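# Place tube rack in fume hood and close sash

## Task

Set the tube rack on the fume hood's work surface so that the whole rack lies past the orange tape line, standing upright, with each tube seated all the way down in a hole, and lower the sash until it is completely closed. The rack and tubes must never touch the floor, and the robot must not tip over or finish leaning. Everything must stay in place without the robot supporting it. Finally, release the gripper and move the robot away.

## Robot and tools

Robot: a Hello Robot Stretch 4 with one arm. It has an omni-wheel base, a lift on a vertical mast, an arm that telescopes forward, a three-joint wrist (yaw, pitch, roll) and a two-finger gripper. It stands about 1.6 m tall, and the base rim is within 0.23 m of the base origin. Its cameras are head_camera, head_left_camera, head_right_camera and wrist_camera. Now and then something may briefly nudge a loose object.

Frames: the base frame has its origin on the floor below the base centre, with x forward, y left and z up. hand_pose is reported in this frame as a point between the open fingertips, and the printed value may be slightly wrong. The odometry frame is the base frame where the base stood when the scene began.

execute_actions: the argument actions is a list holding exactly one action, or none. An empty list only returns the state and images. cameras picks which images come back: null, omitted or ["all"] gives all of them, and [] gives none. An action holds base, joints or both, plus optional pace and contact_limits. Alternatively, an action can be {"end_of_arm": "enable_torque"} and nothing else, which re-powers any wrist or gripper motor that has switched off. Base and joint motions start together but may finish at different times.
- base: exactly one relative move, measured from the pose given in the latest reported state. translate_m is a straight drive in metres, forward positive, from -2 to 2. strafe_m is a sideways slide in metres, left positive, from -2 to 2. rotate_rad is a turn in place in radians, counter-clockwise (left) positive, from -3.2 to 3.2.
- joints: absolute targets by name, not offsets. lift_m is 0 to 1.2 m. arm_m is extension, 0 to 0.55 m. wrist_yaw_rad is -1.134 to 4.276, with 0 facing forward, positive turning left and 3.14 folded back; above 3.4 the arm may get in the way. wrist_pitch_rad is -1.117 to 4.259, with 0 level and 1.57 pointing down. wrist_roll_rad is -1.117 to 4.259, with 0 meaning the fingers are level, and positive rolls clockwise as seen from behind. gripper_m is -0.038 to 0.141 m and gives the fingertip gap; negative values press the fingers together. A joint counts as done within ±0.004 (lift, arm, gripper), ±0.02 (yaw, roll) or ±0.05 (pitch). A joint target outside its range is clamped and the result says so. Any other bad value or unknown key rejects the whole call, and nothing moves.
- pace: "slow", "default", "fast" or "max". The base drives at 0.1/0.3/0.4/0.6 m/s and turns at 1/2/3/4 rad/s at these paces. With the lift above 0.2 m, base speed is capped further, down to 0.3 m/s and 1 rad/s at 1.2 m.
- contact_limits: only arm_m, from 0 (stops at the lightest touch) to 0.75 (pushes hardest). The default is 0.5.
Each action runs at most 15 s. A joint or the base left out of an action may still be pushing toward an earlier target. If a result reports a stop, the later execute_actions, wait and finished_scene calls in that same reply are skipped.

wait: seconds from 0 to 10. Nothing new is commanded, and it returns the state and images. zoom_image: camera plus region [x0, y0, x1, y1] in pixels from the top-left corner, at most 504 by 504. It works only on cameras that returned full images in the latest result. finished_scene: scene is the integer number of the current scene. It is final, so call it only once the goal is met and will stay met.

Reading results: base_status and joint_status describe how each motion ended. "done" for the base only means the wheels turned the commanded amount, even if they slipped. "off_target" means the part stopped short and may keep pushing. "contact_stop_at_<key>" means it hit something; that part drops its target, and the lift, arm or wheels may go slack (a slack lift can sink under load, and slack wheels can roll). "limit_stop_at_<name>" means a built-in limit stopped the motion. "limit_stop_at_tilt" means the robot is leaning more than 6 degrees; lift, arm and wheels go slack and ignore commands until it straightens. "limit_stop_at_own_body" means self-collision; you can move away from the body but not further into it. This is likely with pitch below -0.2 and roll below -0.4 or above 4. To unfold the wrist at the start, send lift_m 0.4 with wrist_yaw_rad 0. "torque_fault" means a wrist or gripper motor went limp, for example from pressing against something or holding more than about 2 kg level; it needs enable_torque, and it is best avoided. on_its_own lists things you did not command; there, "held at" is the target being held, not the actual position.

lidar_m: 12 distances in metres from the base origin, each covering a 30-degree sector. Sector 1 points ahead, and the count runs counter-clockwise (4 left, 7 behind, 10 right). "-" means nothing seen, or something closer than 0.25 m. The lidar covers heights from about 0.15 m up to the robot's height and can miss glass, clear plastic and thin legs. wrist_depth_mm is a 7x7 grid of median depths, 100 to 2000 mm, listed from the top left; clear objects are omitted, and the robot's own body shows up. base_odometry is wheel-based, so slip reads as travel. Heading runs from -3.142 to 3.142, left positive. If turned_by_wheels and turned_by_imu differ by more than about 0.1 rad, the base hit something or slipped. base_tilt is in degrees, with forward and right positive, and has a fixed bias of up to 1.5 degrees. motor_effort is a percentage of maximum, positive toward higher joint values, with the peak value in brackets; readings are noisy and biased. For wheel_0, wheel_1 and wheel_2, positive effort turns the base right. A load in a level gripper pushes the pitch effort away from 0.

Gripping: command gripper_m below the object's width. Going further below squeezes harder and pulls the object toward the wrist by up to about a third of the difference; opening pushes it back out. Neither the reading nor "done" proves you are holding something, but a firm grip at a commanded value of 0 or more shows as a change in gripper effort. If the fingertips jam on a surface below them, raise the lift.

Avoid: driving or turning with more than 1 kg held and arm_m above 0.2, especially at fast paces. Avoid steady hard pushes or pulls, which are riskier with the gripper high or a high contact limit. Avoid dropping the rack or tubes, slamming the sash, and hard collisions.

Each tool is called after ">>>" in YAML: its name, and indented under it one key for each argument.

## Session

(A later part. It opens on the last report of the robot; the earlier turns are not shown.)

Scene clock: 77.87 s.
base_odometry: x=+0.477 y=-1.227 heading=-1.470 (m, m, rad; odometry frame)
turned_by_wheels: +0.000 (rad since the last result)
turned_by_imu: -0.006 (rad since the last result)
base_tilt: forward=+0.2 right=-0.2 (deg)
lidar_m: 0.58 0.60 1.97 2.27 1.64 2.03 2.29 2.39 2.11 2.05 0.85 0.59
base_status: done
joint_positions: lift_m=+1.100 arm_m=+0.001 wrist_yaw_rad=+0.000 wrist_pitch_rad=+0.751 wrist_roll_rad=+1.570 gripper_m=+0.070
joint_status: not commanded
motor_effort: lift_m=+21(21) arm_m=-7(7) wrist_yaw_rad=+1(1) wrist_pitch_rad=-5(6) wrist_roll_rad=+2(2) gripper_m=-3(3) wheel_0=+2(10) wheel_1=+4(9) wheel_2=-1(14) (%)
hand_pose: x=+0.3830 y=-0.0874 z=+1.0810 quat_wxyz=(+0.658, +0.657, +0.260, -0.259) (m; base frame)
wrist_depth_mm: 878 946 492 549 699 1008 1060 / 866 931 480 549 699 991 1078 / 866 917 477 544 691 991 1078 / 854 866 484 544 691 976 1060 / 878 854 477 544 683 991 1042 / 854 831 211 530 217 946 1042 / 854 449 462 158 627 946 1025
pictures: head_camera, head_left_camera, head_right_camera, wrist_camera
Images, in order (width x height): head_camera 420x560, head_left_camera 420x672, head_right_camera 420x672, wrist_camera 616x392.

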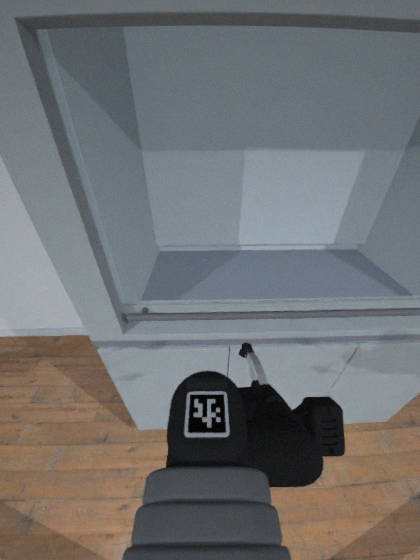

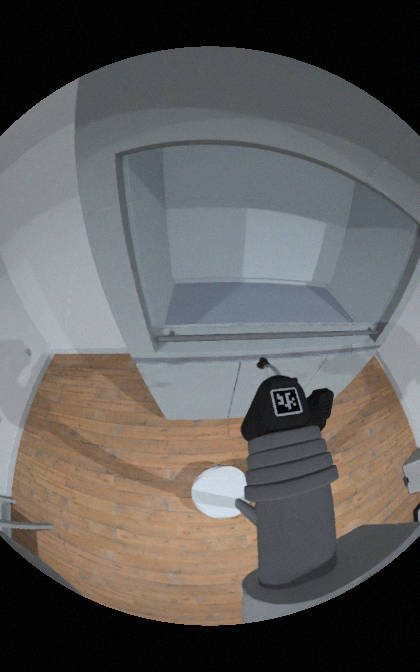

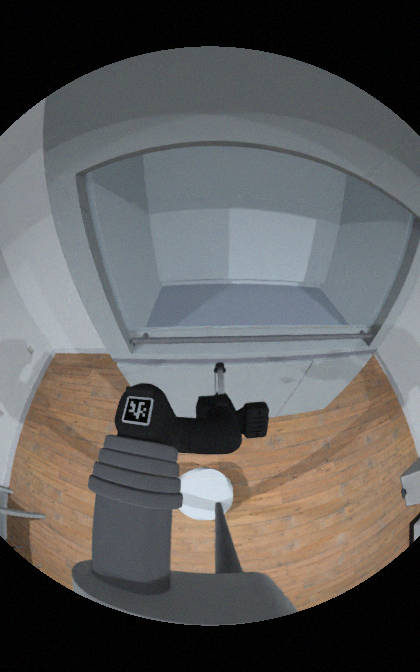

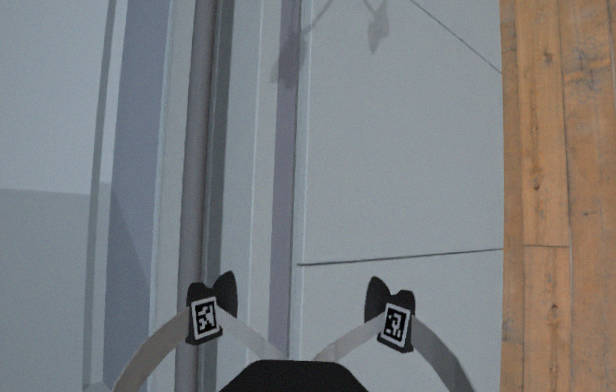

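>>> execute_actions:
  actions:
    - {"joints":{"arm_m":0.195,"lift_m":1.075}}
  cameras: ["head_camera","wrist_camera"]

Scene clock: 79.90 s.
base_odometry: x=+0.477 y=-1.227 heading=-1.470 (m, m, rad; odometry frame)
turned_by_wheels: +0.000 (rad since the last result)
turned_by_imu: -0.001 (rad since the last result)
base_tilt: forward=+0.1 right=-0.4 (deg)
lidar_m: 0.58 0.60 2.00 2.27 1.63 2.03 2.30 2.39 2.10 2.06 0.84 0.61
base_status: not commanded
joint_positions: lift_m=+1.075 arm_m=+0.194 wrist_yaw_rad=+0.000 wrist_pitch_rad=+0.751 wrist_roll_rad=+1.570 gripper_m=+0.070
joint_status: all done
motor_effort: lift_m=+14(18) arm_m=+7(10) wrist_yaw_rad=+3(2) wrist_pitch_rad=-6(6) wrist_roll_rad=+1(1) gripper_m=-2(3) wheel_0=+2(2) wheel_1=+4(4) wheel_2=+0(0) (%)
hand_pose: x=+0.5755 y=-0.0874 z=+1.0566 quat_wxyz=(+0.658, +0.657, +0.260, -0.259) (m; base frame)
wrist_depth_mm: 715 778 574 322 353 508 831 / 707 768 559 338 351 500 809 / 707 778 309 334 349 492 788 / 707 750 309 329 345 484 778 / 691 741 309 327 343 480 759 / 699 750 211 320 217 477 759 / 699 640 293 157 315 480 759
pictures: head_camera, wrist_camera
Images, in order (width x height): head_camera 420x560, wrist_camera 616x392.

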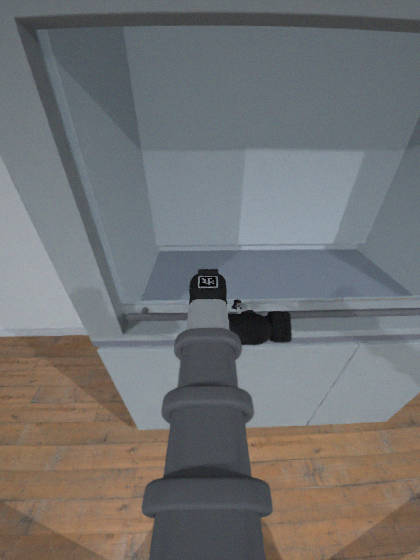

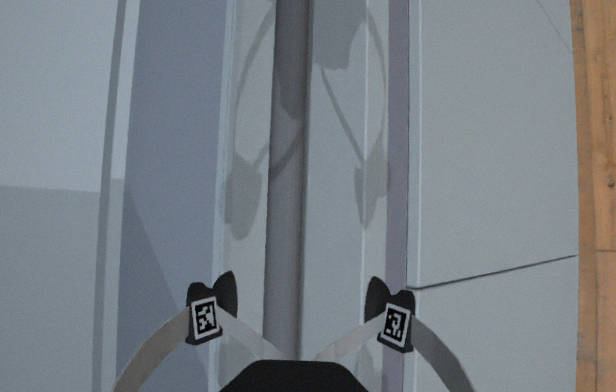

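>>> execute_actions:
  actions:
    - {"joints":{"arm_m":0.25,"lift_m":1.022,"gripper_m":0.05},"pace":"slow","contact_limits":{"arm_m":0.2}}
  cameras: ["head_camera","wrist_camera"]

Scene clock: 81.90 s.
base_odometry: x=+0.477 y=-1.227 heading=-1.471 (m, m, rad; odometry frame)
turned_by_wheels: -0.001 (rad since the last result)
turned_by_imu: +0.009 (rad since the last result)
base_tilt: forward=-0.2 right=+0.0 (deg)
lidar_m: 0.57 0.60 2.00 2.26 1.62 2.10 2.28 2.40 2.07 2.04 0.86 0.62
base_status: not commanded
joint_positions: lift_m=+1.023 arm_m=+0.248 wrist_yaw_rad=-0.011 wrist_pitch_rad=+0.749 wrist_roll_rad=+1.571 gripper_m=+0.050
joint_status: all done
on_its_own: wrist_yaw_rad is at rest, and its effort (+33) is outside its rest range (-13 to +13)
motor_effort: lift_m=+6(10) arm_m=+14(17) wrist_yaw_rad=+33(35) wrist_pitch_rad=+3(13) wrist_roll_rad=-2(2) gripper_m=-1(7) wheel_0=+2(2) wheel_1=+4(4) wheel_2=-9(8) (%)
contact_limits: arm_m 0.2
hand_pose: x=+0.6288 y=-0.0897 z=+1.0048 quat_wxyz=(+0.657, +0.659, +0.255, -0.262) (m; base frame)
wrist_depth_mm: 691 723 253 285 273 384 615 / 683 715 250 281 271 377 591 / 668 732 247 276 267 370 569 / 668 699 240 272 265 364 559 / 654 683 237 268 262 362 554 / 668 676 193 267 219 359 549 / 661 539 235 151 247 357 544
pictures: head_camera, wrist_camera
Images, in order (width x height): head_camera 420x560, wrist_camera 616x392.

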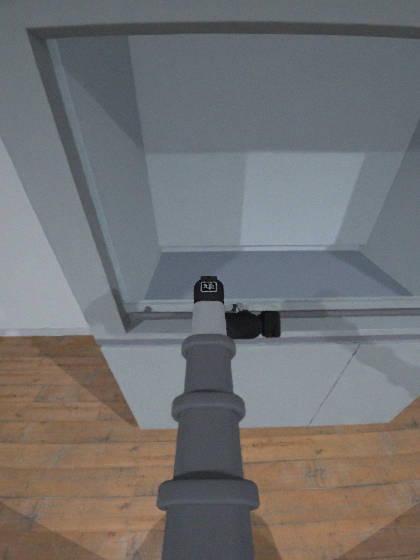

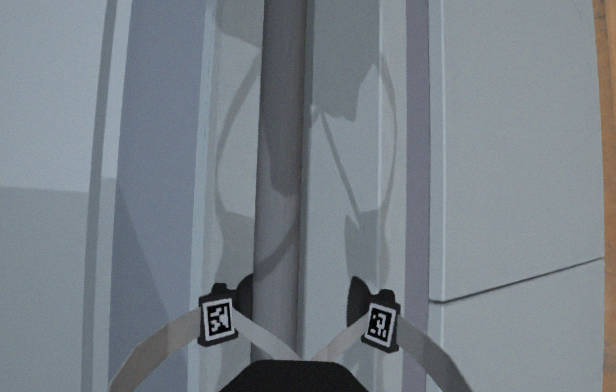

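Upper tip is against the frame above the bar. Squeeze and lift.

>>> execute_actions:
  actions:
    - {"joints":{"gripper_m":-0.02,"arm_m":0.24}}
  cameras: ["wrist_camera"]

>>> execute_actions:
  actions:
    - {"joints":{"lift_m":1.2},"pace":"slow"}
  cameras: ["head_camera","wrist_camera"]

Scene clock: 83.73 s.
base_odometry: x=+0.477 y=-1.228 heading=-1.470 (m, m, rad; odometry frame)
turned_by_wheels: +0.001 (rad since the last result)
turned_by_imu: -0.037 (rad since the last result)
base_tilt: forward=+0.1 right=-0.3 (deg)
lidar_m: 0.57 0.60 1.94 2.25 1.63 2.00 2.30 2.38 2.13 2.08 0.88 0.61
base_status: not commanded
joint_positions: lift_m=+1.022 arm_m=+0.241 wrist_yaw_rad=+0.012 wrist_pitch_rad=+0.733 wrist_roll_rad=+1.571 gripper_m=-0.019
joint_status: all done
on_its_own: wrist_yaw_rad is at rest, and its effort (-33) is outside its rest range (-13 to +13); wrist_pitch_rad is at rest, and its effort (+46) is outside its rest range (-23 to +23)
motor_effort: lift_m=+16(16) arm_m=-2(8) wrist_yaw_rad=-33(41) wrist_pitch_rad=+46(57) wrist_roll_rad=-1(3) gripper_m=-33(35) wheel_0=-3(11) wheel_1=-4(6) wheel_2=+11(11) (%)
hand_pose: x=+0.6268 y=-0.0848 z=+1.0073 quat_wxyz=(+0.662, +0.659, +0.257, -0.249) (m; base frame)
wrist_depth_mm: 668 732 243 206 262 351 554 / 661 715 241 200 257 345 535 / 661 715 235 198 255 338 512 / 647 707 232 197 252 332 500 / 654 691 230 197 249 327 496 / 654 668 192 189 244 327 496 / 647 154 216 185 178 324 484
pictures: wrist_camera
Images, in order (width x height): wrist_camera 616x392.

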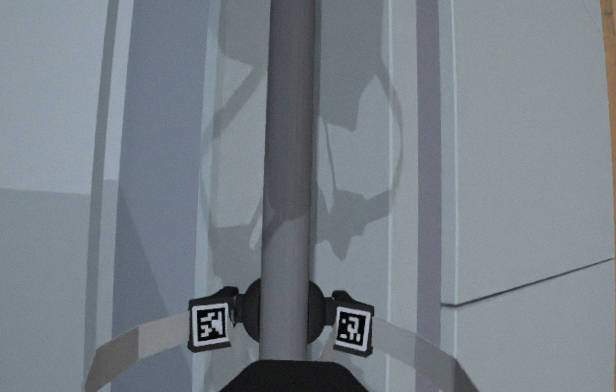

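Scene clock: 85.97 s.
base_odometry: x=+0.477 y=-1.227 heading=-1.471 (m, m, rad; odometry frame)
turned_by_wheels: +0.000 (rad since the last result)
turned_by_imu: +0.002 (rad since the last result)
base_tilt: forward=+0.2 right=-0.2 (deg)
lidar_m: 0.58 0.59 1.92 2.26 1.60 1.98 2.29 2.38 2.13 2.08 0.87 0.61
base_status: not commanded
joint_positions: lift_m=+1.200 arm_m=+0.240 wrist_yaw_rad=+0.000 wrist_pitch_rad=+0.752 wrist_roll_rad=+1.570 gripper_m=-0.019
joint_status: all done
motor_effort: lift_m=+22(33) arm_m=-2(3) wrist_yaw_rad=+3(46) wrist_pitch_rad=-7(51) wrist_roll_rad=+0(2) gripper_m=-16(38) wheel_0=+0(3) wheel_1=+0(3) wheel_2=+1(14) (%)
hand_pose: x=+0.6221 y=-0.0875 z=+1.1808 quat_wxyz=(+0.658, +0.658, +0.260, -0.260) (m; base frame)
wrist_depth_mm: 668 778 820 314 415 404 676 / 668 788 809 309 413 399 640 / 661 768 798 304 410 402 615 / 661 759 778 301 404 392 585 / 654 759 768 298 399 387 569 / 661 750 723 201 389 384 569 / 654 699 699 183 177 375 559
pictures: head_camera, wrist_camera
Images, in order (width x height): head_camera 420x560, wrist_camera 616x392.

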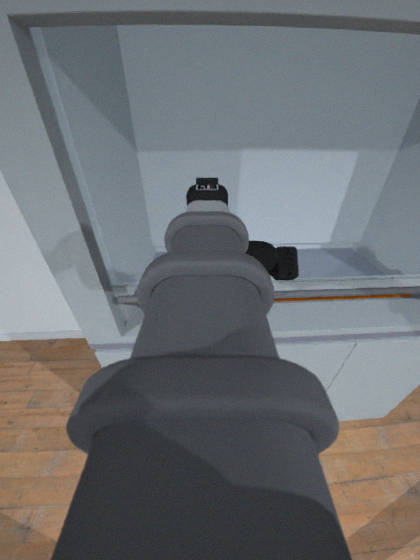

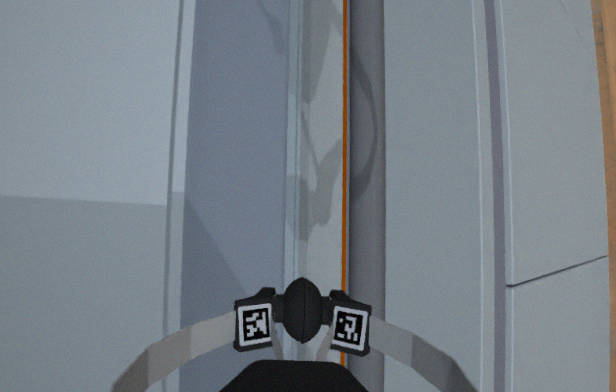

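>>> execute_actions:
  actions:
    - {"joints":{"arm_m":0.05}}
  cameras: []

>>> execute_actions:
  actions:
    - {"joints":{"lift_m":0.83,"wrist_roll_rad":0,"wrist_pitch_rad":0.0,"gripper_m":0.0},"pace":"fast"}
  cameras: ["wrist_camera"]

>>> execute_actions:
  actions:
    - {"joints":{"arm_m":0.15},"pace":"slow","contact_limits":{"arm_m":0.2}}
  cameras: ["head_camera","wrist_camera"]

Scene clock: 87.93 s.
base_odometry: x=+0.477 y=-1.227 heading=-1.471 (m, m, rad; odometry frame)
turned_by_wheels: +0.000 (rad since the last result)
turned_by_imu: -0.001 (rad since the last result)
base_tilt: forward=+0.2 right=-0.3 (deg)
lidar_m: 0.57 0.59 1.92 2.26 1.61 1.97 2.30 2.39 2.13 2.06 0.87 0.61
base_status: not commanded
joint_positions: lift_m=+1.200 arm_m=+0.051 wrist_yaw_rad=+0.000 wrist_pitch_rad=+0.752 wrist_roll_rad=+1.570 gripper_m=-0.019
joint_status: all done
motor_effort: lift_m=+22(22) arm_m=-7(7) wrist_yaw_rad=+0(2) wrist_pitch_rad=-6(8) wrist_roll_rad=+0(0) gripper_m=-18(17) wheel_0=+0(1) wheel_1=+0(0) wheel_2=+1(1) (%)
hand_pose: x=+0.4329 y=-0.0874 z=+1.1809 quat_wxyz=(+0.658, +0.657, +0.260, -0.259) (m; base frame)
wrist_depth_mm: 842 960 459 569 634 904 1160 / 854 976 442 559 615 891 1138 / 820 976 439 554 609 866 1138 / 809 946 436 544 603 866 1160 / 809 931 427 539 591 842 1118 / 820 917 397 200 591 820 1118 / 809 866 387 185 178 809 1098
pictures: none
No camera images: the call's "cameras" was empty. Leave "cameras" out to get every camera's image.

Scene clock: 89.93 s.
base_odometry: x=+0.477 y=-1.227 heading=-1.471 (m, m, rad; odometry frame)
turned_by_wheels: +0.000 (rad since the last result)
turned_by_imu: -0.001 (rad since the last result)
base_tilt: forward=+0.1 right=-0.2 (deg)
lidar_m: 0.57 0.60 1.95 2.26 1.62 1.98 2.29 2.38 2.12 2.07 0.88 0.62
base_status: not commanded
joint_positions: lift_m=+0.830 arm_m=+0.051 wrist_yaw_rad=+0.000 wrist_pitch_rad=+0.003 wrist_roll_rad=+0.000 gripper_m=+0.000
joint_status: all done
motor_effort: lift_m=+14(21) arm_m=-7(7) wrist_yaw_rad=+1(1) wrist_pitch_rad=-9(14) wrist_roll_rad=-1(6) gripper_m=-7(17) wheel_0=-1(1) wheel_1=+0(0) wheel_2=+1(1) (%)
hand_pose: x=+0.5106 y=-0.0874 z=+1.0078 quat_wxyz=(+1.000, +0.000, +0.001, +0.000) (m; base frame)
wrist_depth_mm: 591 878 976 960 991 1008 1042 / 591 917 946 991 1008 1008 1042 / 317 362 330 330 340 991 1025 / 603 946 960 960 976 1008 1008 / 615 820 946 960 991 1008 1025 / 332 355 364 204 415 430 439 / 301 303 307 174 176 322 329
pictures: wrist_camera
Images, in order (width x height): wrist_camera 616x392.

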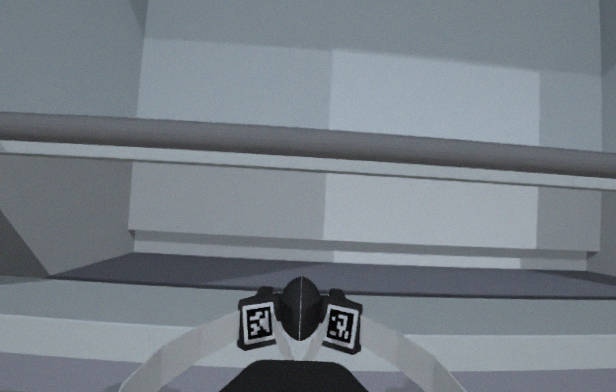

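Scene clock: 92.23 s.
base_odometry: x=+0.477 y=-1.227 heading=-1.471 (m, m, rad; odometry frame)
turned_by_wheels: +0.000 (rad since the last result)
turned_by_imu: -0.001 (rad since the last result)
base_tilt: forward=+0.1 right=-0.4 (deg)
lidar_m: 0.57 0.60 1.94 2.26 1.58 1.98 2.30 2.37 2.13 2.09 0.88 0.61
base_status: not commanded
joint_positions: lift_m=+0.830 arm_m=+0.149 wrist_yaw_rad=+0.000 wrist_pitch_rad=+0.003 wrist_roll_rad=+0.000 gripper_m=+0.000
joint_status: all done
motor_effort: lift_m=+14(14) arm_m=+7(5) wrist_yaw_rad=+1(1) wrist_pitch_rad=-9(9) wrist_roll_rad=-1(1) gripper_m=-7(6) wheel_0=-1(0) wheel_1=+0(0) wheel_2=+1(1) (%)
contact_limits: arm_m 0.2
hand_pose: x=+0.6081 y=-0.0874 z=+1.0078 quat_wxyz=(+1.000, +0.000, +0.001, +0.000) (m; base frame)
wrist_depth_mm: 591 866 878 878 904 917 931 / 219 224 866 904 891 917 917 / 271 271 274 277 243 237 245 / 609 842 866 878 878 917 917 / 609 831 891 878 891 917 904 / 330 351 473 204 544 564 580 / 224 224 217 174 176 268 282
pictures: head_camera, wrist_camera
Images, in order (width x height): head_camera 420x560, wrist_camera 616x392.

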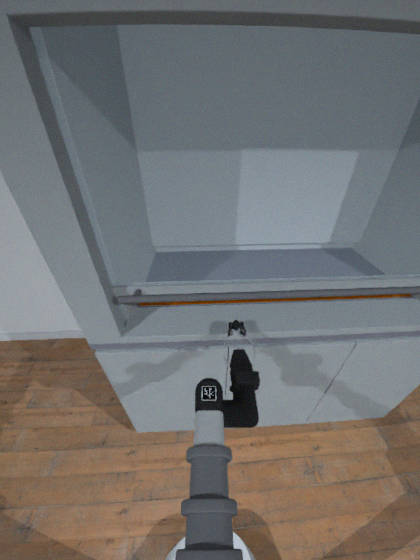

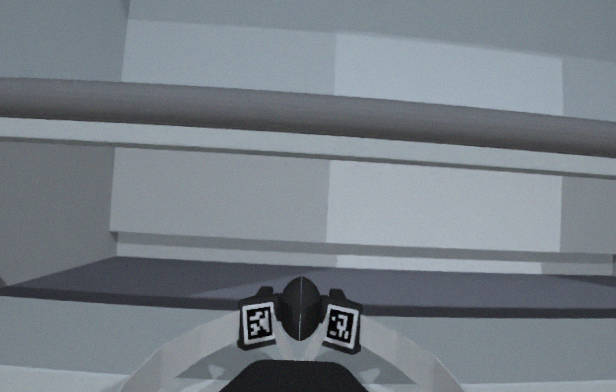

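>>> execute_actions:
  actions:
    - {"joints":{"arm_m":0.23},"pace":"slow","contact_limits":{"arm_m":0.2}}
  cameras: ["wrist_camera"]

>>> execute_actions:
  actions:
    - {"joints":{"lift_m":1.0},"pace":"slow"}
  cameras: ["head_camera","wrist_camera"]

Scene clock: 94.57 s.
base_odometry: x=+0.477 y=-1.227 heading=-1.471 (m, m, rad; odometry frame)
turned_by_wheels: +0.000 (rad since the last result)
turned_by_imu: -0.001 (rad since the last result)
base_tilt: forward=+0.2 right=-0.3 (deg)
lidar_m: 0.58 0.60 1.94 2.25 1.60 1.99 2.30 2.37 2.15 2.08 0.86 0.62
base_status: not commanded
joint_positions: lift_m=+0.830 arm_m=+0.229 wrist_yaw_rad=+0.000 wrist_pitch_rad=+0.003 wrist_roll_rad=+0.000 gripper_m=+0.000
joint_status: all done
motor_effort: lift_m=+14(14) arm_m=+7(7) wrist_yaw_rad=+1(1) wrist_pitch_rad=-9(9) wrist_roll_rad=-1(1) gripper_m=-6(7) wheel_0=+0(1) wheel_1=+0(0) wheel_2=+1(1) (%)
contact_limits: arm_m 0.2
hand_pose: x=+0.6881 y=-0.0874 z=+1.0078 quat_wxyz=(+1.000, +0.000, +0.001, +0.000) (m; base frame)
wrist_depth_mm: 141 143 146 798 809 842 854 / 189 154 151 151 151 152 154 / 591 778 778 788 211 206 208 / 615 768 788 788 798 820 831 / 609 788 820 788 854 809 831 / 433 455 477 204 539 559 569 / 224 223 217 174 176 266 281
pictures: wrist_camera
Images, in order (width x height): wrist_camera 616x392.

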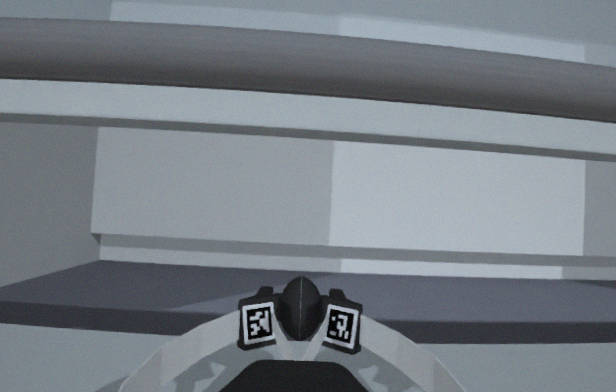

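Scene clock: 99.53 s.
torque_fault: wrist_pitch_rad switched itself off since the last result.
base_odometry: x=+0.477 y=-1.227 heading=-1.471 (m, m, rad; odometry frame)
turned_by_wheels: +0.000 (rad since the last result)
turned_by_imu: -0.001 (rad since the last result)
base_tilt: forward=+0.3 right=-0.2 (deg)
lidar_m: 0.57 0.59 1.93 2.26 1.61 1.99 2.31 2.38 2.13 2.07 0.88 0.62
base_status: not commanded
joint_positions: lift_m=+1.000 arm_m=+0.229 wrist_yaw_rad=+0.000 wrist_pitch_rad=+0.774 wrist_roll_rad=+0.000 gripper_m=+0.000
joint_status: all done
on_its_own: wrist_pitch_rad is off since a torque_fault, until you send "end_of_arm": "enable_torque" (your +0.000 is given up)
motor_effort: lift_m=+22(35) arm_m=+6(7) wrist_yaw_rad=-1(1) wrist_pitch_rad=-1(100) wrist_roll_rad=-1(2) gripper_m=-6(12) wheel_0=-1(1) wheel_1=+0(0) wheel_2=+1(1) (%)
hand_pose: x=+0.6062 y=-0.0873 z=+0.9762 quat_wxyz=(+0.926, +0.000, +0.377, +0.000) (m; base frame)
wrist_depth_mm: 116 118 118 118 119 121 - / 517 521 525 539 559 539 564 / 410 418 424 433 439 452 459 / 301 304 310 315 322 325 330 / 259 265 267 270 274 278 281 / 232 233 234 204 242 243 249 / 266 242 255 173 176 270 298
pictures: head_camera, wrist_camera
Images, in order (width x height): head_camera 420x560, wrist_camera 616x392.

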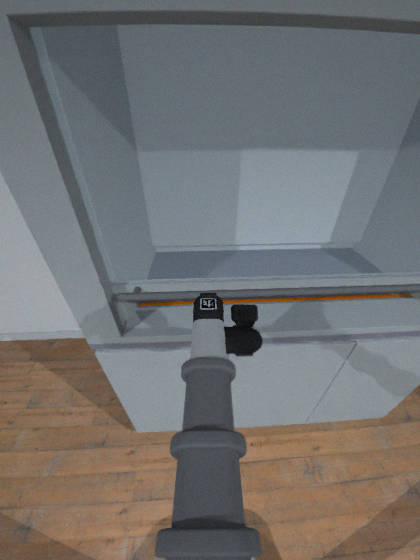

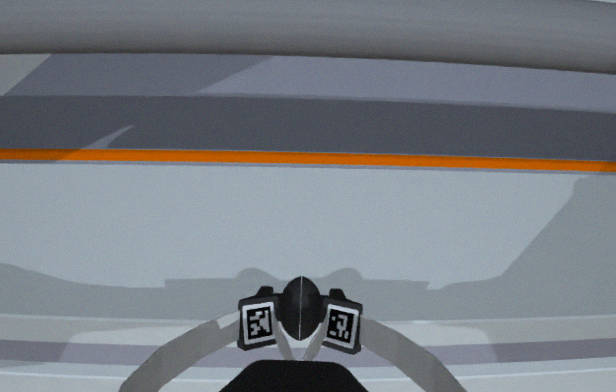

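>>> execute_actions:
  actions:
    - {"end_of_arm":"enable_torque"}
  cameras: []

>>> execute_actions:
  actions:
    - {"joints":{"arm_m":0.05}}
  cameras: []

>>> execute_actions:
  actions:
    - {"joints":{"lift_m":1.08,"wrist_roll_rad":1.57,"wrist_pitch_rad":0.5,"gripper_m":0.06}}
  cameras: []

>>> execute_actions:
  actions:
    - {"joints":{"arm_m":0.13}}
  cameras: ["wrist_camera"]

Scene clock: 100.30 s.
base_odometry: x=+0.477 y=-1.227 heading=-1.471 (m, m, rad; odometry frame)
turned_by_wheels: +0.000 (rad since the last result)
turned_by_imu: +0.000 (rad since the last result)
base_tilt: forward=+0.2 right=-0.4 (deg)
lidar_m: 0.57 0.60 1.94 2.27 1.60 1.99 2.31 2.38 2.13 2.07 0.87 0.60
base_status: not commanded
joint_positions: lift_m=+1.000 arm_m=+0.229 wrist_yaw_rad=+0.000 wrist_pitch_rad=+0.774 wrist_roll_rad=+0.000 gripper_m=+0.000
joint_status: not commanded
end_of_arm: enable_torque: each motor that was off is on again
on_its_own: wrist_pitch_rad is held at +0.774, not at your +0.000, since a torque_fault
motor_effort: lift_m=+22(22) arm_m=+6(6) wrist_yaw_rad=+0(0) wrist_pitch_rad=-2(2) wrist_roll_rad=-1(1) gripper_m=-7(6) wheel_0=+0(1) wheel_1=+0(0) wheel_2=+1(1) (%)
hand_pose: x=+0.6062 y=-0.0873 z=+0.9762 quat_wxyz=(+0.926, +0.000, +0.377, +0.000) (m; base frame)
wrist_depth_mm: 116 118 118 118 119 121 - / 512 521 521 535 544 539 564 / 415 421 424 433 439 449 459 / 303 307 312 315 319 325 332 / 259 264 267 271 274 278 281 / 233 233 233 204 240 244 248 / 267 243 255 174 176 268 301
pictures: none
No camera images: the call's "cameras" was empty. Leave "cameras" out to get every camera's image.

Scene clock: 101.93 s.
base_odometry: x=+0.477 y=-1.227 heading=-1.471 (m, m, rad; odometry frame)
turned_by_wheels: +0.000 (rad since the last result)
turned_by_imu: +0.000 (rad since the last result)
base_tilt: forward=+0.2 right=-0.2 (deg)
lidar_m: 0.58 0.60 1.94 2.25 1.61 1.98 2.29 2.37 2.11 2.08 0.86 0.61
base_status: not commanded
joint_positions: lift_m=+1.000 arm_m=+0.051 wrist_yaw_rad=+0.000 wrist_pitch_rad=+0.776 wrist_roll_rad=+0.000 gripper_m=+0.000
joint_status: all done
on_its_own: wrist_pitch_rad is held at +0.774, not at your +0.000, since a torque_fault
motor_effort: lift_m=+22(22) arm_m=-7(9) wrist_yaw_rad=+1(1) wrist_pitch_rad=-7(6) wrist_roll_rad=-1(1) gripper_m=-6(7) wheel_0=+0(0) wheel_1=+0(0) wheel_2=+1(1) (%)
hand_pose: x=+0.4281 y=-0.0874 z=+0.9758 quat_wxyz=(+0.926, +0.000, +0.378, +0.000) (m; base frame)
wrist_depth_mm: 597 668 699 707 723 759 788 / 445 452 462 466 477 569 591 / 366 368 370 377 384 394 399 / 394 397 397 399 404 404 413 / 455 455 459 466 469 477 477 / 539 539 504 204 530 559 574 / 654 609 634 174 176 683 699
pictures: none
No camera images: the call's "cameras" was empty. Leave "cameras" out to get every camera's image.

Scene clock: 103.43 s.
base_odometry: x=+0.477 y=-1.227 heading=-1.471 (m, m, rad; odometry frame)
turned_by_wheels: +0.000 (rad since the last result)
turned_by_imu: +0.000 (rad since the last result)
base_tilt: forward=+0.1 right=-0.3 (deg)
lidar_m: 0.58 0.60 1.95 2.27 1.62 1.98 2.30 2.38 2.13 2.07 0.85 0.62
base_status: not commanded
joint_positions: lift_m=+1.080 arm_m=+0.051 wrist_yaw_rad=+0.000 wrist_pitch_rad=+0.502 wrist_roll_rad=+1.570 gripper_m=+0.060
joint_status: all done
motor_effort: lift_m=+21(26) arm_m=-7(7) wrist_yaw_rad=+0(1) wrist_pitch_rad=-8(13) wrist_roll_rad=+1(6) gripper_m=-3(5) wheel_0=-1(1) wheel_1=+0(0) wheel_2=+1(1) (%)
hand_pose: x=+0.4750 y=-0.0874 z=+1.1190 quat_wxyz=(+0.685, +0.685, +0.176, -0.176) (m; base frame)
wrist_depth_mm: 820 917 402 647 462 539 654 / 831 904 394 640 459 530 640 / 809 917 831 554 445 521 634 / 809 891 387 544 442 521 615 / 798 891 377 539 433 504 615 / 798 866 211 521 213 500 597 / 798 820 330 160 404 492 591
pictures: none
No camera images: the call's "cameras" was empty. Leave "cameras" out to get every camera's image.

Scene clock: 104.60 s.
base_odometry: x=+0.477 y=-1.227 heading=-1.471 (m, m, rad; odometry frame)
turned_by_wheels: +0.000 (rad since the last result)
turned_by_imu: +0.000 (rad since the last result)
base_tilt: forward=+0.2 right=-0.3 (deg)
lidar_m: 0.58 0.60 1.93 2.26 1.61 1.98 2.30 2.37 2.14 2.06 0.87 0.60
base_status: not commanded
joint_positions: lift_m=+1.080 arm_m=+0.129 wrist_yaw_rad=+0.000 wrist_pitch_rad=+0.502 wrist_roll_rad=+1.570 gripper_m=+0.060
joint_status: all done
motor_effort: lift_m=+22(21) arm_m=+7(9) wrist_yaw_rad=+1(0) wrist_pitch_rad=-7(9) wrist_roll_rad=+1(1) gripper_m=-3(4) wheel_0=+0(0) wheel_1=+0(0) wheel_2=+1(1) (%)
hand_pose: x=+0.5525 y=-0.0874 z=+1.1191 quat_wxyz=(+0.685, +0.685, +0.176, -0.176) (m; base frame)
wrist_depth_mm: 768 842 325 661 404 424 496 / 750 842 322 634 399 418 488 / 750 831 310 627 392 410 484 / 741 820 306 609 389 402 469 / 741 809 303 591 382 392 462 / 732 809 211 591 212 392 452 / 732 768 262 161 355 387 442
pictures: wrist_camera
Images, in order (width x height): wrist_camera 616x392.

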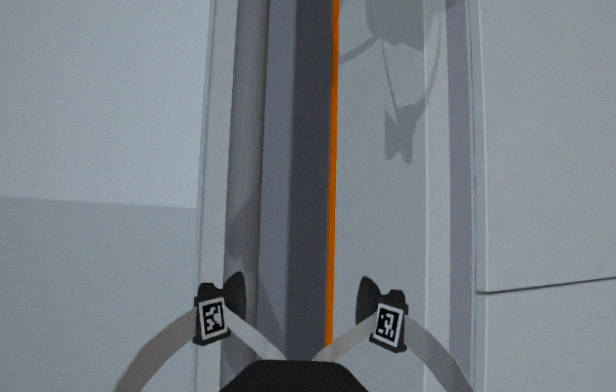

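>>> execute_actions:
  actions:
    - {"joints":{"arm_m":0.16,"lift_m":1.108}}
  cameras: ["wrist_camera"]

>>> execute_actions:
  actions:
    - {"joints":{"arm_m":0.225,"lift_m":1.072},"pace":"slow","contact_limits":{"arm_m":0.2}}
  cameras: ["wrist_camera"]

Scene clock: 105.77 s.
base_odometry: x=+0.477 y=-1.227 heading=-1.471 (m, m, rad; odometry frame)
turned_by_wheels: +0.000 (rad since the last result)
turned_by_imu: +0.000 (rad since the last result)
base_tilt: forward=+0.2 right=-0.2 (deg)
lidar_m: 0.57 0.60 1.93 2.27 1.62 1.97 2.30 2.39 2.14 2.07 0.89 0.61
base_status: not commanded
joint_positions: lift_m=+1.108 arm_m=+0.159 wrist_yaw_rad=+0.000 wrist_pitch_rad=+0.502 wrist_roll_rad=+1.570 gripper_m=+0.060
joint_status: all done
motor_effort: lift_m=+22(21) arm_m=+7(5) wrist_yaw_rad=+2(0) wrist_pitch_rad=-8(7) wrist_roll_rad=+1(1) gripper_m=-3(2) wheel_0=-1(0) wheel_1=+0(0) wheel_2=+1(1) (%)
hand_pose: x=+0.5825 y=-0.0874 z=+1.1470 quat_wxyz=(+0.685, +0.685, +0.176, -0.176) (m; base frame)
wrist_depth_mm: 750 809 904 317 442 377 439 / 732 809 891 315 439 368 424 / 723 809 866 307 436 359 421 / 715 809 866 303 427 355 415 / 707 788 878 298 424 351 402 / 715 778 211 297 213 347 394 / 699 750 831 160 392 340 389
pictures: wrist_camera
Images, in order (width x height): wrist_camera 616x392.

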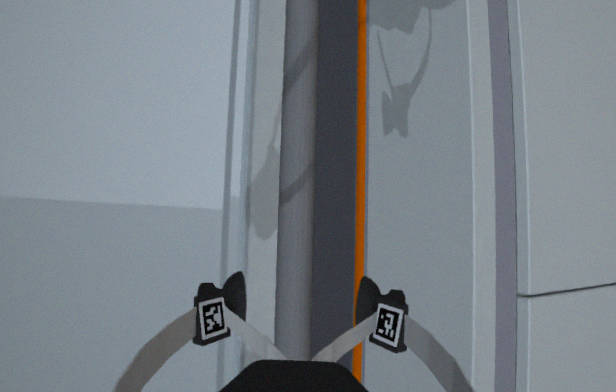

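Scene clock: 107.43 s.
base_odometry: x=+0.477 y=-1.227 heading=-1.472 (m, m, rad; odometry frame)
turned_by_wheels: -0.001 (rad since the last result)
turned_by_imu: +0.008 (rad since the last result)
base_tilt: forward=+0.2 right=-0.2 (deg)
lidar_m: 0.58 0.60 1.96 2.26 1.62 1.98 2.30 2.39 2.14 2.07 0.86 0.60
base_status: not commanded
joint_positions: lift_m=+1.073 arm_m=+0.210 wrist_yaw_rad=-0.013 wrist_pitch_rad=+0.499 wrist_roll_rad=+1.571 gripper_m=+0.060
joint_status: arm_m contact_stop (moved +0.051 of +0.066); the others done
on_its_own: arm_m is slack since a contact_stop (your +0.225 is given up); wrist_yaw_rad is at rest, and its effort (+37) is outside its rest range (-13 to +13)
motor_effort: lift_m=+17(19) arm_m=+0(15) wrist_yaw_rad=+37(43) wrist_pitch_rad=+2(8) wrist_roll_rad=-2(2) gripper_m=-1(3) wheel_0=-1(1) wheel_1=+0(0) wheel_2=-8(9) (%)
contact_limits: arm_m 0.2
hand_pose: x=+0.6329 y=-0.0907 z=+1.1128 quat_wxyz=(+0.684, +0.686, +0.170, -0.179) (m; base frame)
wrist_depth_mm: 707 778 820 258 402 314 343 / 691 768 831 212 397 306 340 / 691 759 809 208 389 298 334 / 683 750 798 207 387 297 325 / 668 750 251 207 379 290 314 / 676 723 191 500 213 287 309 / 661 699 236 149 351 277 306
pictures: wrist_camera
Images, in order (width x height): wrist_camera 616x392.

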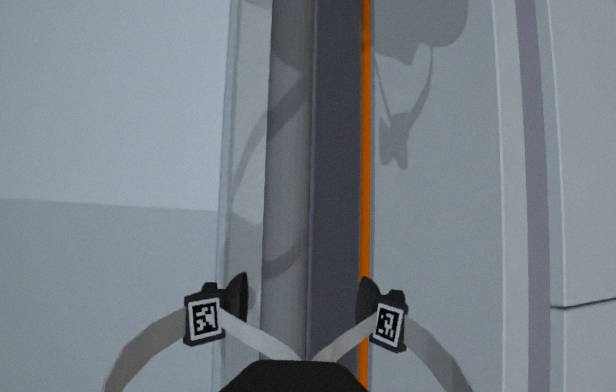

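>>> execute_actions:
  actions:
    - {"joints":{"gripper_m":-0.03,"arm_m":0.205,"lift_m":1.08}}
  cameras: ["wrist_camera"]

>>> execute_actions:
  actions:
    - {"joints":{"lift_m":1.2},"pace":"slow"}
  cameras: ["head_camera","wrist_camera"]

Scene clock: 109.43 s.
base_odometry: x=+0.477 y=-1.228 heading=-1.470 (m, m, rad; odometry frame)
turned_by_wheels: +0.002 (rad since the last result)
turned_by_imu: -0.029 (rad since the last result)
base_tilt: forward=+0.3 right=-0.3 (deg)
lidar_m: 0.57 0.59 1.88 2.25 1.62 1.95 2.30 2.39 2.17 2.09 0.88 0.61
base_status: not commanded
joint_positions: lift_m=+1.080 arm_m=+0.206 wrist_yaw_rad=+0.019 wrist_pitch_rad=+0.495 wrist_roll_rad=+1.570 gripper_m=-0.029
joint_status: all done
on_its_own: wrist_yaw_rad is at rest, and its effort (-53) is outside its rest range (-13 to +13)
motor_effort: lift_m=+21(21) arm_m=-4(5) wrist_yaw_rad=-53(54) wrist_pitch_rad=+13(17) wrist_roll_rad=+0(1) gripper_m=-39(38) wheel_0=-2(3) wheel_1=+0(0) wheel_2=+14(14) (%)
hand_pose: x=+0.6321 y=-0.0826 z=+1.1209 quat_wxyz=(+0.687, +0.684, +0.180, -0.167) (m; base frame)
wrist_depth_mm: 683 750 820 206 399 304 325 / 699 741 809 203 394 301 319 / 668 759 798 200 392 300 312 / 676 741 778 201 387 297 300 / 668 741 778 236 382 293 296 / 661 723 201 193 336 289 291 / 654 153 228 187 334 267 289
pictures: wrist_camera
Images, in order (width x height): wrist_camera 616x392.

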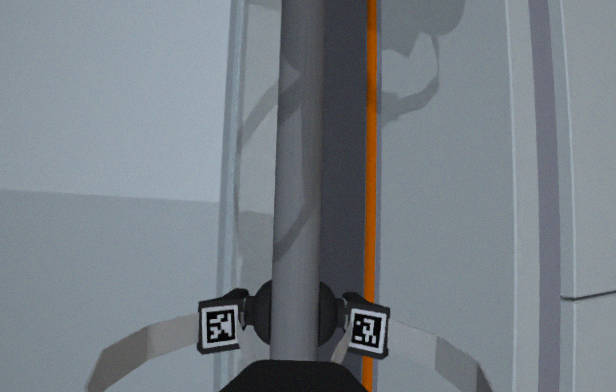

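Scene clock: 110.80 s.
base_odometry: x=+0.477 y=-1.228 heading=-1.470 (m, m, rad; odometry frame)
turned_by_wheels: +0.000 (rad since the last result)
turned_by_imu: +0.013 (rad since the last result)
base_tilt: forward=+0.2 right=-0.2 (deg)
lidar_m: 0.57 0.60 1.92 2.25 1.62 2.01 2.31 2.38 2.14 2.07 0.88 0.61
base_status: not commanded
joint_positions: lift_m=+1.123 arm_m=+0.206 wrist_yaw_rad=+0.011 wrist_pitch_rad=+0.488 wrist_roll_rad=+1.570 gripper_m=-0.029
joint_status: lift_m contact_stop (moved +0.043 of +0.120)
on_its_own: lift_m is slack since a contact_stop (your +1.200 is given up); wrist_yaw_rad is at rest, and its effort (-32) is outside its rest range (-13 to +13); wrist_pitch_rad is at rest, and its effort (+32) is outside its rest range (-23 to +23)
motor_effort: lift_m=+18(34) arm_m=-4(4) wrist_yaw_rad=-32(58) wrist_pitch_rad=+32(55) wrist_roll_rad=+1(0) gripper_m=-34(41) wheel_0=+0(4) wheel_1=+0(0) wheel_2=+16(17) (%)
hand_pose: x=+0.6324 y=-0.0846 z=+1.1662 quat_wxyz=(+0.687, +0.685, +0.175, -0.167) (m; base frame)
wrist_depth_mm: 699 750 820 208 539 364 319 / 691 759 820 206 530 364 317 / 691 759 798 206 525 359 312 / 676 750 788 241 512 355 304 / 668 750 778 200 504 353 303 / 676 723 195 192 402 347 298 / 654 151 227 187 285 319 293
pictures: head_camera, wrist_camera
Images, in order (width x height): head_camera 420x560, wrist_camera 616x392.

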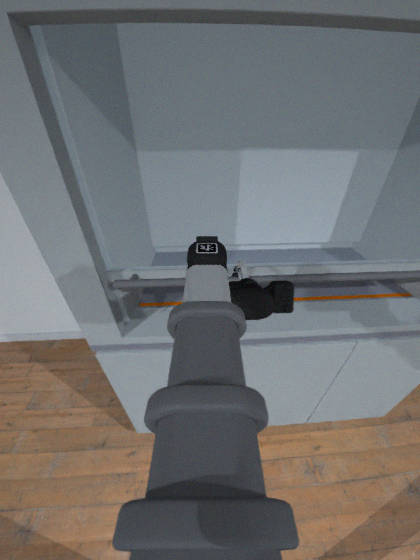

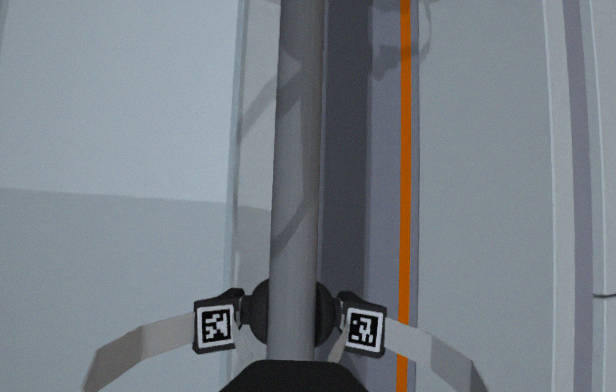

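Holding; continue.

>>> execute_actions:
  actions:
    - {"joints":{"lift_m":1.2},"pace":"slow"}
  cameras: []

Scene clock: 112.40 s.
base_odometry: x=+0.478 y=-1.228 heading=-1.470 (m, m, rad; odometry frame)
turned_by_wheels: +0.000 (rad since the last result)
turned_by_imu: -0.001 (rad since the last result)
base_tilt: forward=+0.3 right=-0.2 (deg)
lidar_m: 0.56 0.60 1.91 2.24 1.63 2.01 2.30 2.38 2.16 2.08 0.87 0.60
base_status: not commanded
joint_positions: lift_m=+1.165 arm_m=+0.206 wrist_yaw_rad=+0.013 wrist_pitch_rad=+0.492 wrist_roll_rad=+1.570 gripper_m=-0.029
joint_status: lift_m contact_stop (moved +0.041 of +0.077)
on_its_own: lift_m is slack since a contact_stop (your +1.200 is given up); wrist_yaw_rad is at rest, and its effort (-36) is outside its rest range (-13 to +13)
motor_effort: lift_m=+18(37) arm_m=-5(5) wrist_yaw_rad=-36(49) wrist_pitch_rad=+20(60) wrist_roll_rad=+0(0) gripper_m=-37(41) wheel_0=+1(3) wheel_1=-1(1) wheel_2=+16(17) (%)
hand_pose: x=+0.6320 y=-0.0842 z=+1.2063 quat_wxyz=(+0.687, +0.684, +0.177, -0.168) (m; base frame)
wrist_depth_mm: 699 768 809 212 585 407 340 / 691 759 820 206 591 404 336 / 683 750 798 203 574 399 338 / 668 741 798 201 569 399 332 / 668 750 788 238 559 394 329 / 661 715 197 193 488 387 327 / 668 151 231 188 484 349 322
pictures: none
No camera images: the call's "cameras" was empty. Leave "cameras" out to get every camera's image.

>>> execute_actions:
  actions:
    - {"joints":{"lift_m":1.2},"pace":"slow"}
  cameras: ["wrist_camera"]

Scene clock: 114.00 s.
base_odometry: x=+0.478 y=-1.228 heading=-1.470 (m, m, rad; odometry frame)
turned_by_wheels: +0.000 (rad since the last result)
turned_by_imu: -0.004 (rad since the last result)
base_tilt: forward=+0.3 right=-0.3 (deg)
lidar_m: 0.58 0.59 1.90 2.25 1.63 1.96 2.29 2.38 2.15 2.09 0.89 0.62
base_status: not commanded
joint_positions: lift_m=+1.199 arm_m=+0.206 wrist_yaw_rad=+0.014 wrist_pitch_rad=+0.495 wrist_roll_rad=+1.570 gripper_m=-0.029
joint_status: all done
on_its_own: wrist_yaw_rad is at rest, and its effort (-38) is outside its rest range (-13 to +13)
motor_effort: lift_m=+25(33) arm_m=-4(4) wrist_yaw_rad=-38(48) wrist_pitch_rad=+13(40) wrist_roll_rad=+1(1) gripper_m=-37(40) wheel_0=+1(1) wheel_1=-1(1) wheel_2=+17(17) (%)
hand_pose: x=+0.6318 y=-0.0838 z=+1.2405 quat_wxyz=(+0.687, +0.684, +0.178, -0.168) (m; base frame)
wrist_depth_mm: 691 750 809 248 647 445 373 / 691 750 831 207 634 442 368 / 676 750 788 203 615 439 366 / 683 750 788 200 615 433 366 / 676 741 788 200 609 430 362 / 668 732 203 194 525 421 355 / 654 153 231 189 530 384 353
pictures: wrist_camera
Images, in order (width x height): wrist_camera 616x392.

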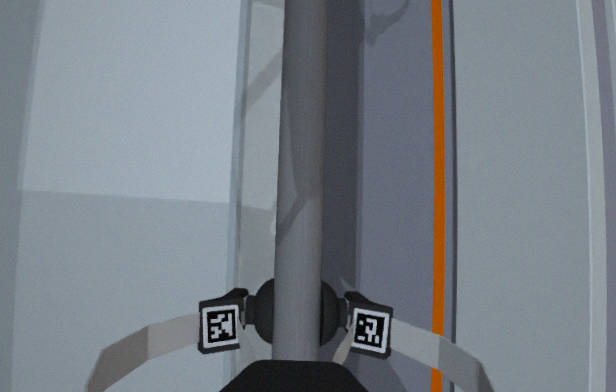

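>>> execute_actions:
  actions:
    - {"joints":{"gripper_m":0.07,"wrist_yaw_rad":0}}
  cameras: []

>>> execute_actions:
  actions:
    - {"joints":{"arm_m":0.0}}
  cameras: []

>>> execute_actions:
  actions:
    - {"base":{"translate_m":-1.35},"joints":{"lift_m":0.875,"wrist_roll_rad":0.018,"wrist_pitch_rad":0.3,"gripper_m":0.12},"pace":"fast"}
  cameras: []

>>> execute_actions:
  actions:
    - {"base":{"rotate_rad":1.57},"pace":"fast"}
  cameras: []

>>> execute_actions:
  actions:
    - {"base":{"translate_m":0.75},"pace":"fast"}
  cameras: ["head_camera","wrist_camera"]

Scene clock: 116.30 s.
base_odometry: x=+0.477 y=-1.227 heading=-1.471 (m, m, rad; odometry frame)
turned_by_wheels: -0.001 (rad since the last result)
turned_by_imu: -0.002 (rad since the last result)
base_tilt: forward=+0.2 right=-0.2 (deg)
lidar_m: 0.57 0.59 1.91 2.25 1.63 2.00 2.31 2.37 2.15 2.07 0.88 0.60
base_status: not commanded
joint_positions: lift_m=+1.200 arm_m=+0.206 wrist_yaw_rad=-0.001 wrist_pitch_rad=+0.506 wrist_roll_rad=+1.570 gripper_m=+0.070
joint_status: all done
motor_effort: lift_m=+20(26) arm_m=-4(4) wrist_yaw_rad=+6(39) wrist_pitch_rad=-19(19) wrist_roll_rad=+0(1) gripper_m=+1(38) wheel_0=+1(1) wheel_1=-1(1) wheel_2=+3(17) (%)
hand_pose: x=+0.6289 y=-0.0878 z=+1.2382 quat_wxyz=(+0.685, +0.684, +0.177, -0.177) (m; base frame)
wrist_depth_mm: 707 778 831 262 621 445 373 / 707 759 809 216 627 436 370 / 691 759 809 211 615 433 364 / 676 750 260 209 597 430 362 / 676 741 252 207 585 424 359 / 676 732 207 206 216 418 355 / 668 699 236 155 559 397 347
pictures: none
No camera images: the call's "cameras" was empty. Leave "cameras" out to get every camera's image.

Scene clock: 118.00 s.
base_odometry: x=+0.477 y=-1.227 heading=-1.471 (m, m, rad; odometry frame)
turned_by_wheels: +0.000 (rad since the last result)
turned_by_imu: +0.000 (rad since the last result)
base_tilt: forward=+0.2 right=-0.3 (deg)
lidar_m: 0.57 0.58 1.90 2.24 1.61 1.98 2.31 2.38 2.14 2.09 0.88 0.62
base_status: not commanded
joint_positions: lift_m=+1.200 arm_m=+0.001 wrist_yaw_rad=+0.000 wrist_pitch_rad=+0.502 wrist_roll_rad=+1.570 gripper_m=+0.070
joint_status: all done
motor_effort: lift_m=+20(20) arm_m=-7(10) wrist_yaw_rad=+1(5) wrist_pitch_rad=-8(23) wrist_roll_rad=+1(0) gripper_m=-1(3) wheel_0=+1(1) wheel_1=-1(1) wheel_2=+3(3) (%)
hand_pose: x=+0.4251 y=-0.0874 z=+1.2392 quat_wxyz=(+0.685, +0.685, +0.176, -0.176) (m; base frame)
wrist_depth_mm: 866 960 1042 931 597 634 778 / 866 960 445 904 580 609 750 / 866 946 1060 878 574 609 732 / 842 931 1060 866 564 591 707 / 831 917 1042 842 549 580 699 / 831 904 212 820 216 574 676 / 831 634 407 158 525 564 676
pictures: none
No camera images: the call's "cameras" was empty. Leave "cameras" out to get every camera's image.

Scene clock: 123.97 s.
base_odometry: x=+0.343 y=+0.116 heading=-1.471 (m, m, rad; odometry frame)
turned_by_wheels: +0.000 (rad since the last result)
turned_by_imu: +0.003 (rad since the last result)
base_tilt: forward=+0.1 right=-0.2 (deg)
lidar_m: 1.92 2.84 1.45 1.36 1.38 0.98 0.94 0.98 1.25 2.12 2.17 2.03
base_status: done
joint_positions: lift_m=+0.875 arm_m=+0.001 wrist_yaw_rad=+0.000 wrist_pitch_rad=+0.302 wrist_roll_rad=+0.018 gripper_m=+0.120
joint_status: all done
motor_effort: lift_m=+15(13) arm_m=-7(7) wrist_yaw_rad=+1(2) wrist_pitch_rad=-8(12) wrist_roll_rad=-1(6) gripper_m=+0(3) wheel_0=-4(8) wheel_1=-3(10) wheel_2=+1(10) (%)
hand_pose: x=+0.4476 y=-0.0874 z=+0.9675 quat_wxyz=(+0.989, +0.009, +0.151, -0.001) (m; base frame)
wrist_depth_mm: - - 1618 - - 1863 - / - - 1863 - - 1808 - / - - 1756 1708 1808 1708 - / - - 1756 1756 1863 1808 - / - - 1863 1863 1863 1983 - / 1863 1708 1863 1983 1921 - - / 1499 1499 1537 149 1576 1576 1661
pictures: none
No camera images: the call's "cameras" was empty. Leave "cameras" out to get every camera's image.

Scene clock: 126.03 s.
base_odometry: x=+0.343 y=+0.116 heading=+0.098 (m, m, rad; odometry frame)
turned_by_wheels: +1.569 (rad since the last result)
turned_by_imu: +1.583 (rad since the last result)
base_tilt: forward=+0.2 right=-0.2 (deg)
lidar_m: 1.36 1.37 0.99 0.95 0.99 1.27 2.12 2.20 2.06 1.92 2.87 1.45
base_status: done
joint_positions: lift_m=+0.875 arm_m=+0.001 wrist_yaw_rad=+0.000 wrist_pitch_rad=+0.302 wrist_roll_rad=+0.018 gripper_m=+0.120
joint_status: not commanded
motor_effort: lift_m=+15(15) arm_m=-7(7) wrist_yaw_rad=+1(2) wrist_pitch_rad=-8(8) wrist_roll_rad=-1(1) gripper_m=+0(0) wheel_0=-4(10) wheel_1=-3(9) wheel_2=-5(14) (%)
hand_pose: x=+0.4476 y=-0.0874 z=+0.9675 quat_wxyz=(+0.989, +0.009, +0.151, -0.001) (m; base frame)
wrist_depth_mm: 1576 1756 1756 1808 1863 1921 1921 / 1708 1863 1863 1921 1863 - - / 1281 1308 1397 1255 1576 - - / 1661 1983 1983 - - - - / 1756 - 1808 - - - - / 1708 1756 1863 - 1921 1983 - / 1464 1430 1537 149 1537 1618 1618
pictures: none
No camera images: the call's "cameras" was empty. Leave "cameras" out to get every camera's image.

Scene clock: 129.40 s.
base_odometry: x=+1.089 y=+0.189 heading=+0.098 (m, m, rad; odometry frame)
turned_by_wheels: +0.000 (rad since the last result)
turned_by_imu: -0.003 (rad since the last result)
base_tilt: forward=+0.1 right=-0.3 (deg)
lidar_m: 0.60 0.62 0.82 0.95 1.00 1.35 2.91 2.94 2.02 1.98 2.15 0.66
base_status: done
joint_positions: lift_m=+0.875 arm_m=+0.001 wrist_yaw_rad=+0.000 wrist_pitch_rad=+0.302 wrist_roll_rad=+0.018 gripper_m=+0.120
joint_status: not commanded
motor_effort: lift_m=+15(15) arm_m=-7(7) wrist_yaw_rad=+1(1) wrist_pitch_rad=-8(8) wrist_roll_rad=-1(1) gripper_m=-1(0) wheel_0=+1(7) wheel_1=+3(10) wheel_2=+1(16) (%)
hand_pose: x=+0.4476 y=-0.0874 z=+0.9675 quat_wxyz=(+0.989, +0.009, +0.151, -0.001) (m; base frame)
wrist_depth_mm: 1060 1098 1078 1098 1138 1160 1182 / 1078 1118 1098 1138 1160 1182 1205 / 1138 1138 1138 1205 1229 1229 1255 / 609 627 535 609 691 715 1281 / 404 413 421 433 442 488 496 / 842 452 469 1366 488 504 1430 / 741 741 1336 149 1336 1464 1499
pictures: head_camera, wrist_camera
Images, in order (width x height): head_camera 420x560, wrist_camera 616x392.

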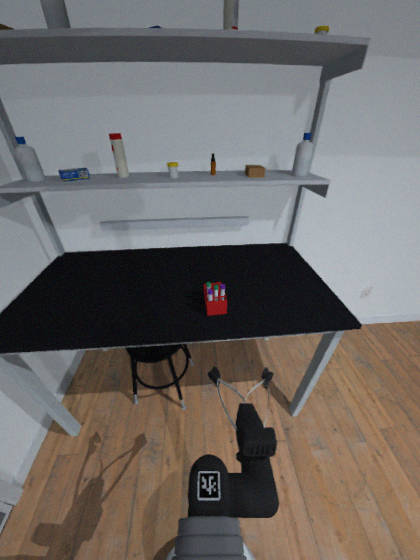

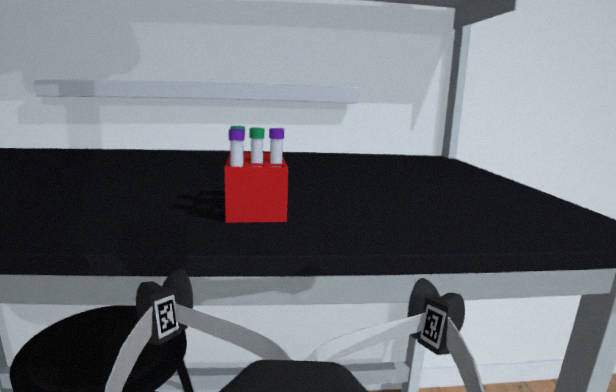

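>>> execute_actions:
  actions:
    - {"base":{"strafe_m":0.057},"joints":{"lift_m":0.865}}
  cameras: []

>>> execute_actions:
  actions:
    - {"joints":{"arm_m":0.24}}
  cameras: ["wrist_camera"]

Scene clock: 130.90 s.
base_odometry: x=+1.084 y=+0.246 heading=+0.099 (m, m, rad; odometry frame)
turned_by_wheels: +0.000 (rad since the last result)
turned_by_imu: +0.000 (rad since the last result)
base_tilt: forward=+0.1 right=-0.3 (deg)
lidar_m: 0.61 0.62 0.80 0.89 0.95 1.26 2.91 2.96 2.07 2.02 2.15 0.66
base_status: done
joint_positions: lift_m=+0.865 arm_m=+0.001 wrist_yaw_rad=+0.000 wrist_pitch_rad=+0.302 wrist_roll_rad=+0.018 gripper_m=+0.120
joint_status: all done
motor_effort: lift_m=+14(13) arm_m=-7(7) wrist_yaw_rad=+0(0) wrist_pitch_rad=-8(9) wrist_roll_rad=-1(1) gripper_m=+1(1) wheel_0=-2(10) wheel_1=+2(13) wheel_2=+0(1) (%)
hand_pose: x=+0.4476 y=-0.0874 z=+0.9576 quat_wxyz=(+0.989, +0.009, +0.151, -0.001) (m; base frame)
wrist_depth_mm: 1042 1078 1098 1118 1138 1160 1138 / 1078 1118 1098 1118 1182 1182 1229 / 1118 1138 1138 946 1182 1229 1281 / 574 585 603 521 647 676 707 / 404 415 427 442 449 455 462 / 854 452 462 1366 477 1430 1464 / 741 715 820 149 1336 1499 1464
pictures: none
No camera images: the call's "cameras" was empty. Leave "cameras" out to get every camera's image.

Scene clock: 132.73 s.
base_odometry: x=+1.084 y=+0.246 heading=+0.099 (m, m, rad; odometry frame)
turned_by_wheels: +0.000 (rad since the last result)
turned_by_imu: +0.000 (rad since the last result)
base_tilt: forward=+0.2 right=-0.2 (deg)
lidar_m: 0.61 0.63 0.80 0.89 0.94 1.27 2.90 2.96 2.09 2.02 2.15 0.66
base_status: not commanded
joint_positions: lift_m=+0.865 arm_m=+0.239 wrist_yaw_rad=+0.000 wrist_pitch_rad=+0.302 wrist_roll_rad=+0.018 gripper_m=+0.120
joint_status: all done
motor_effort: lift_m=+14(14) arm_m=+7(7) wrist_yaw_rad=+1(1) wrist_pitch_rad=-7(9) wrist_roll_rad=-1(1) gripper_m=+0(0) wheel_0=-2(2) wheel_1=+2(2) wheel_2=+0(0) (%)
hand_pose: x=+0.6851 y=-0.0874 z=+0.9577 quat_wxyz=(+0.989, +0.009, +0.150, -0.001) (m; base frame)
wrist_depth_mm: 854 854 878 878 917 917 917 / 866 866 904 891 931 931 960 / 891 917 917 946 960 976 1008 / 559 580 544 298 634 668 683 / 373 382 368 279 410 415 424 / 277 256 281 285 285 287 306 / 224 220 229 148 235 238 242
pictures: wrist_camera
Images, in order (width x height): wrist_camera 616x392.

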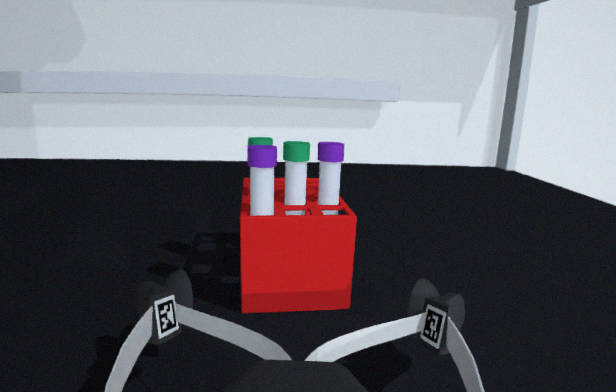

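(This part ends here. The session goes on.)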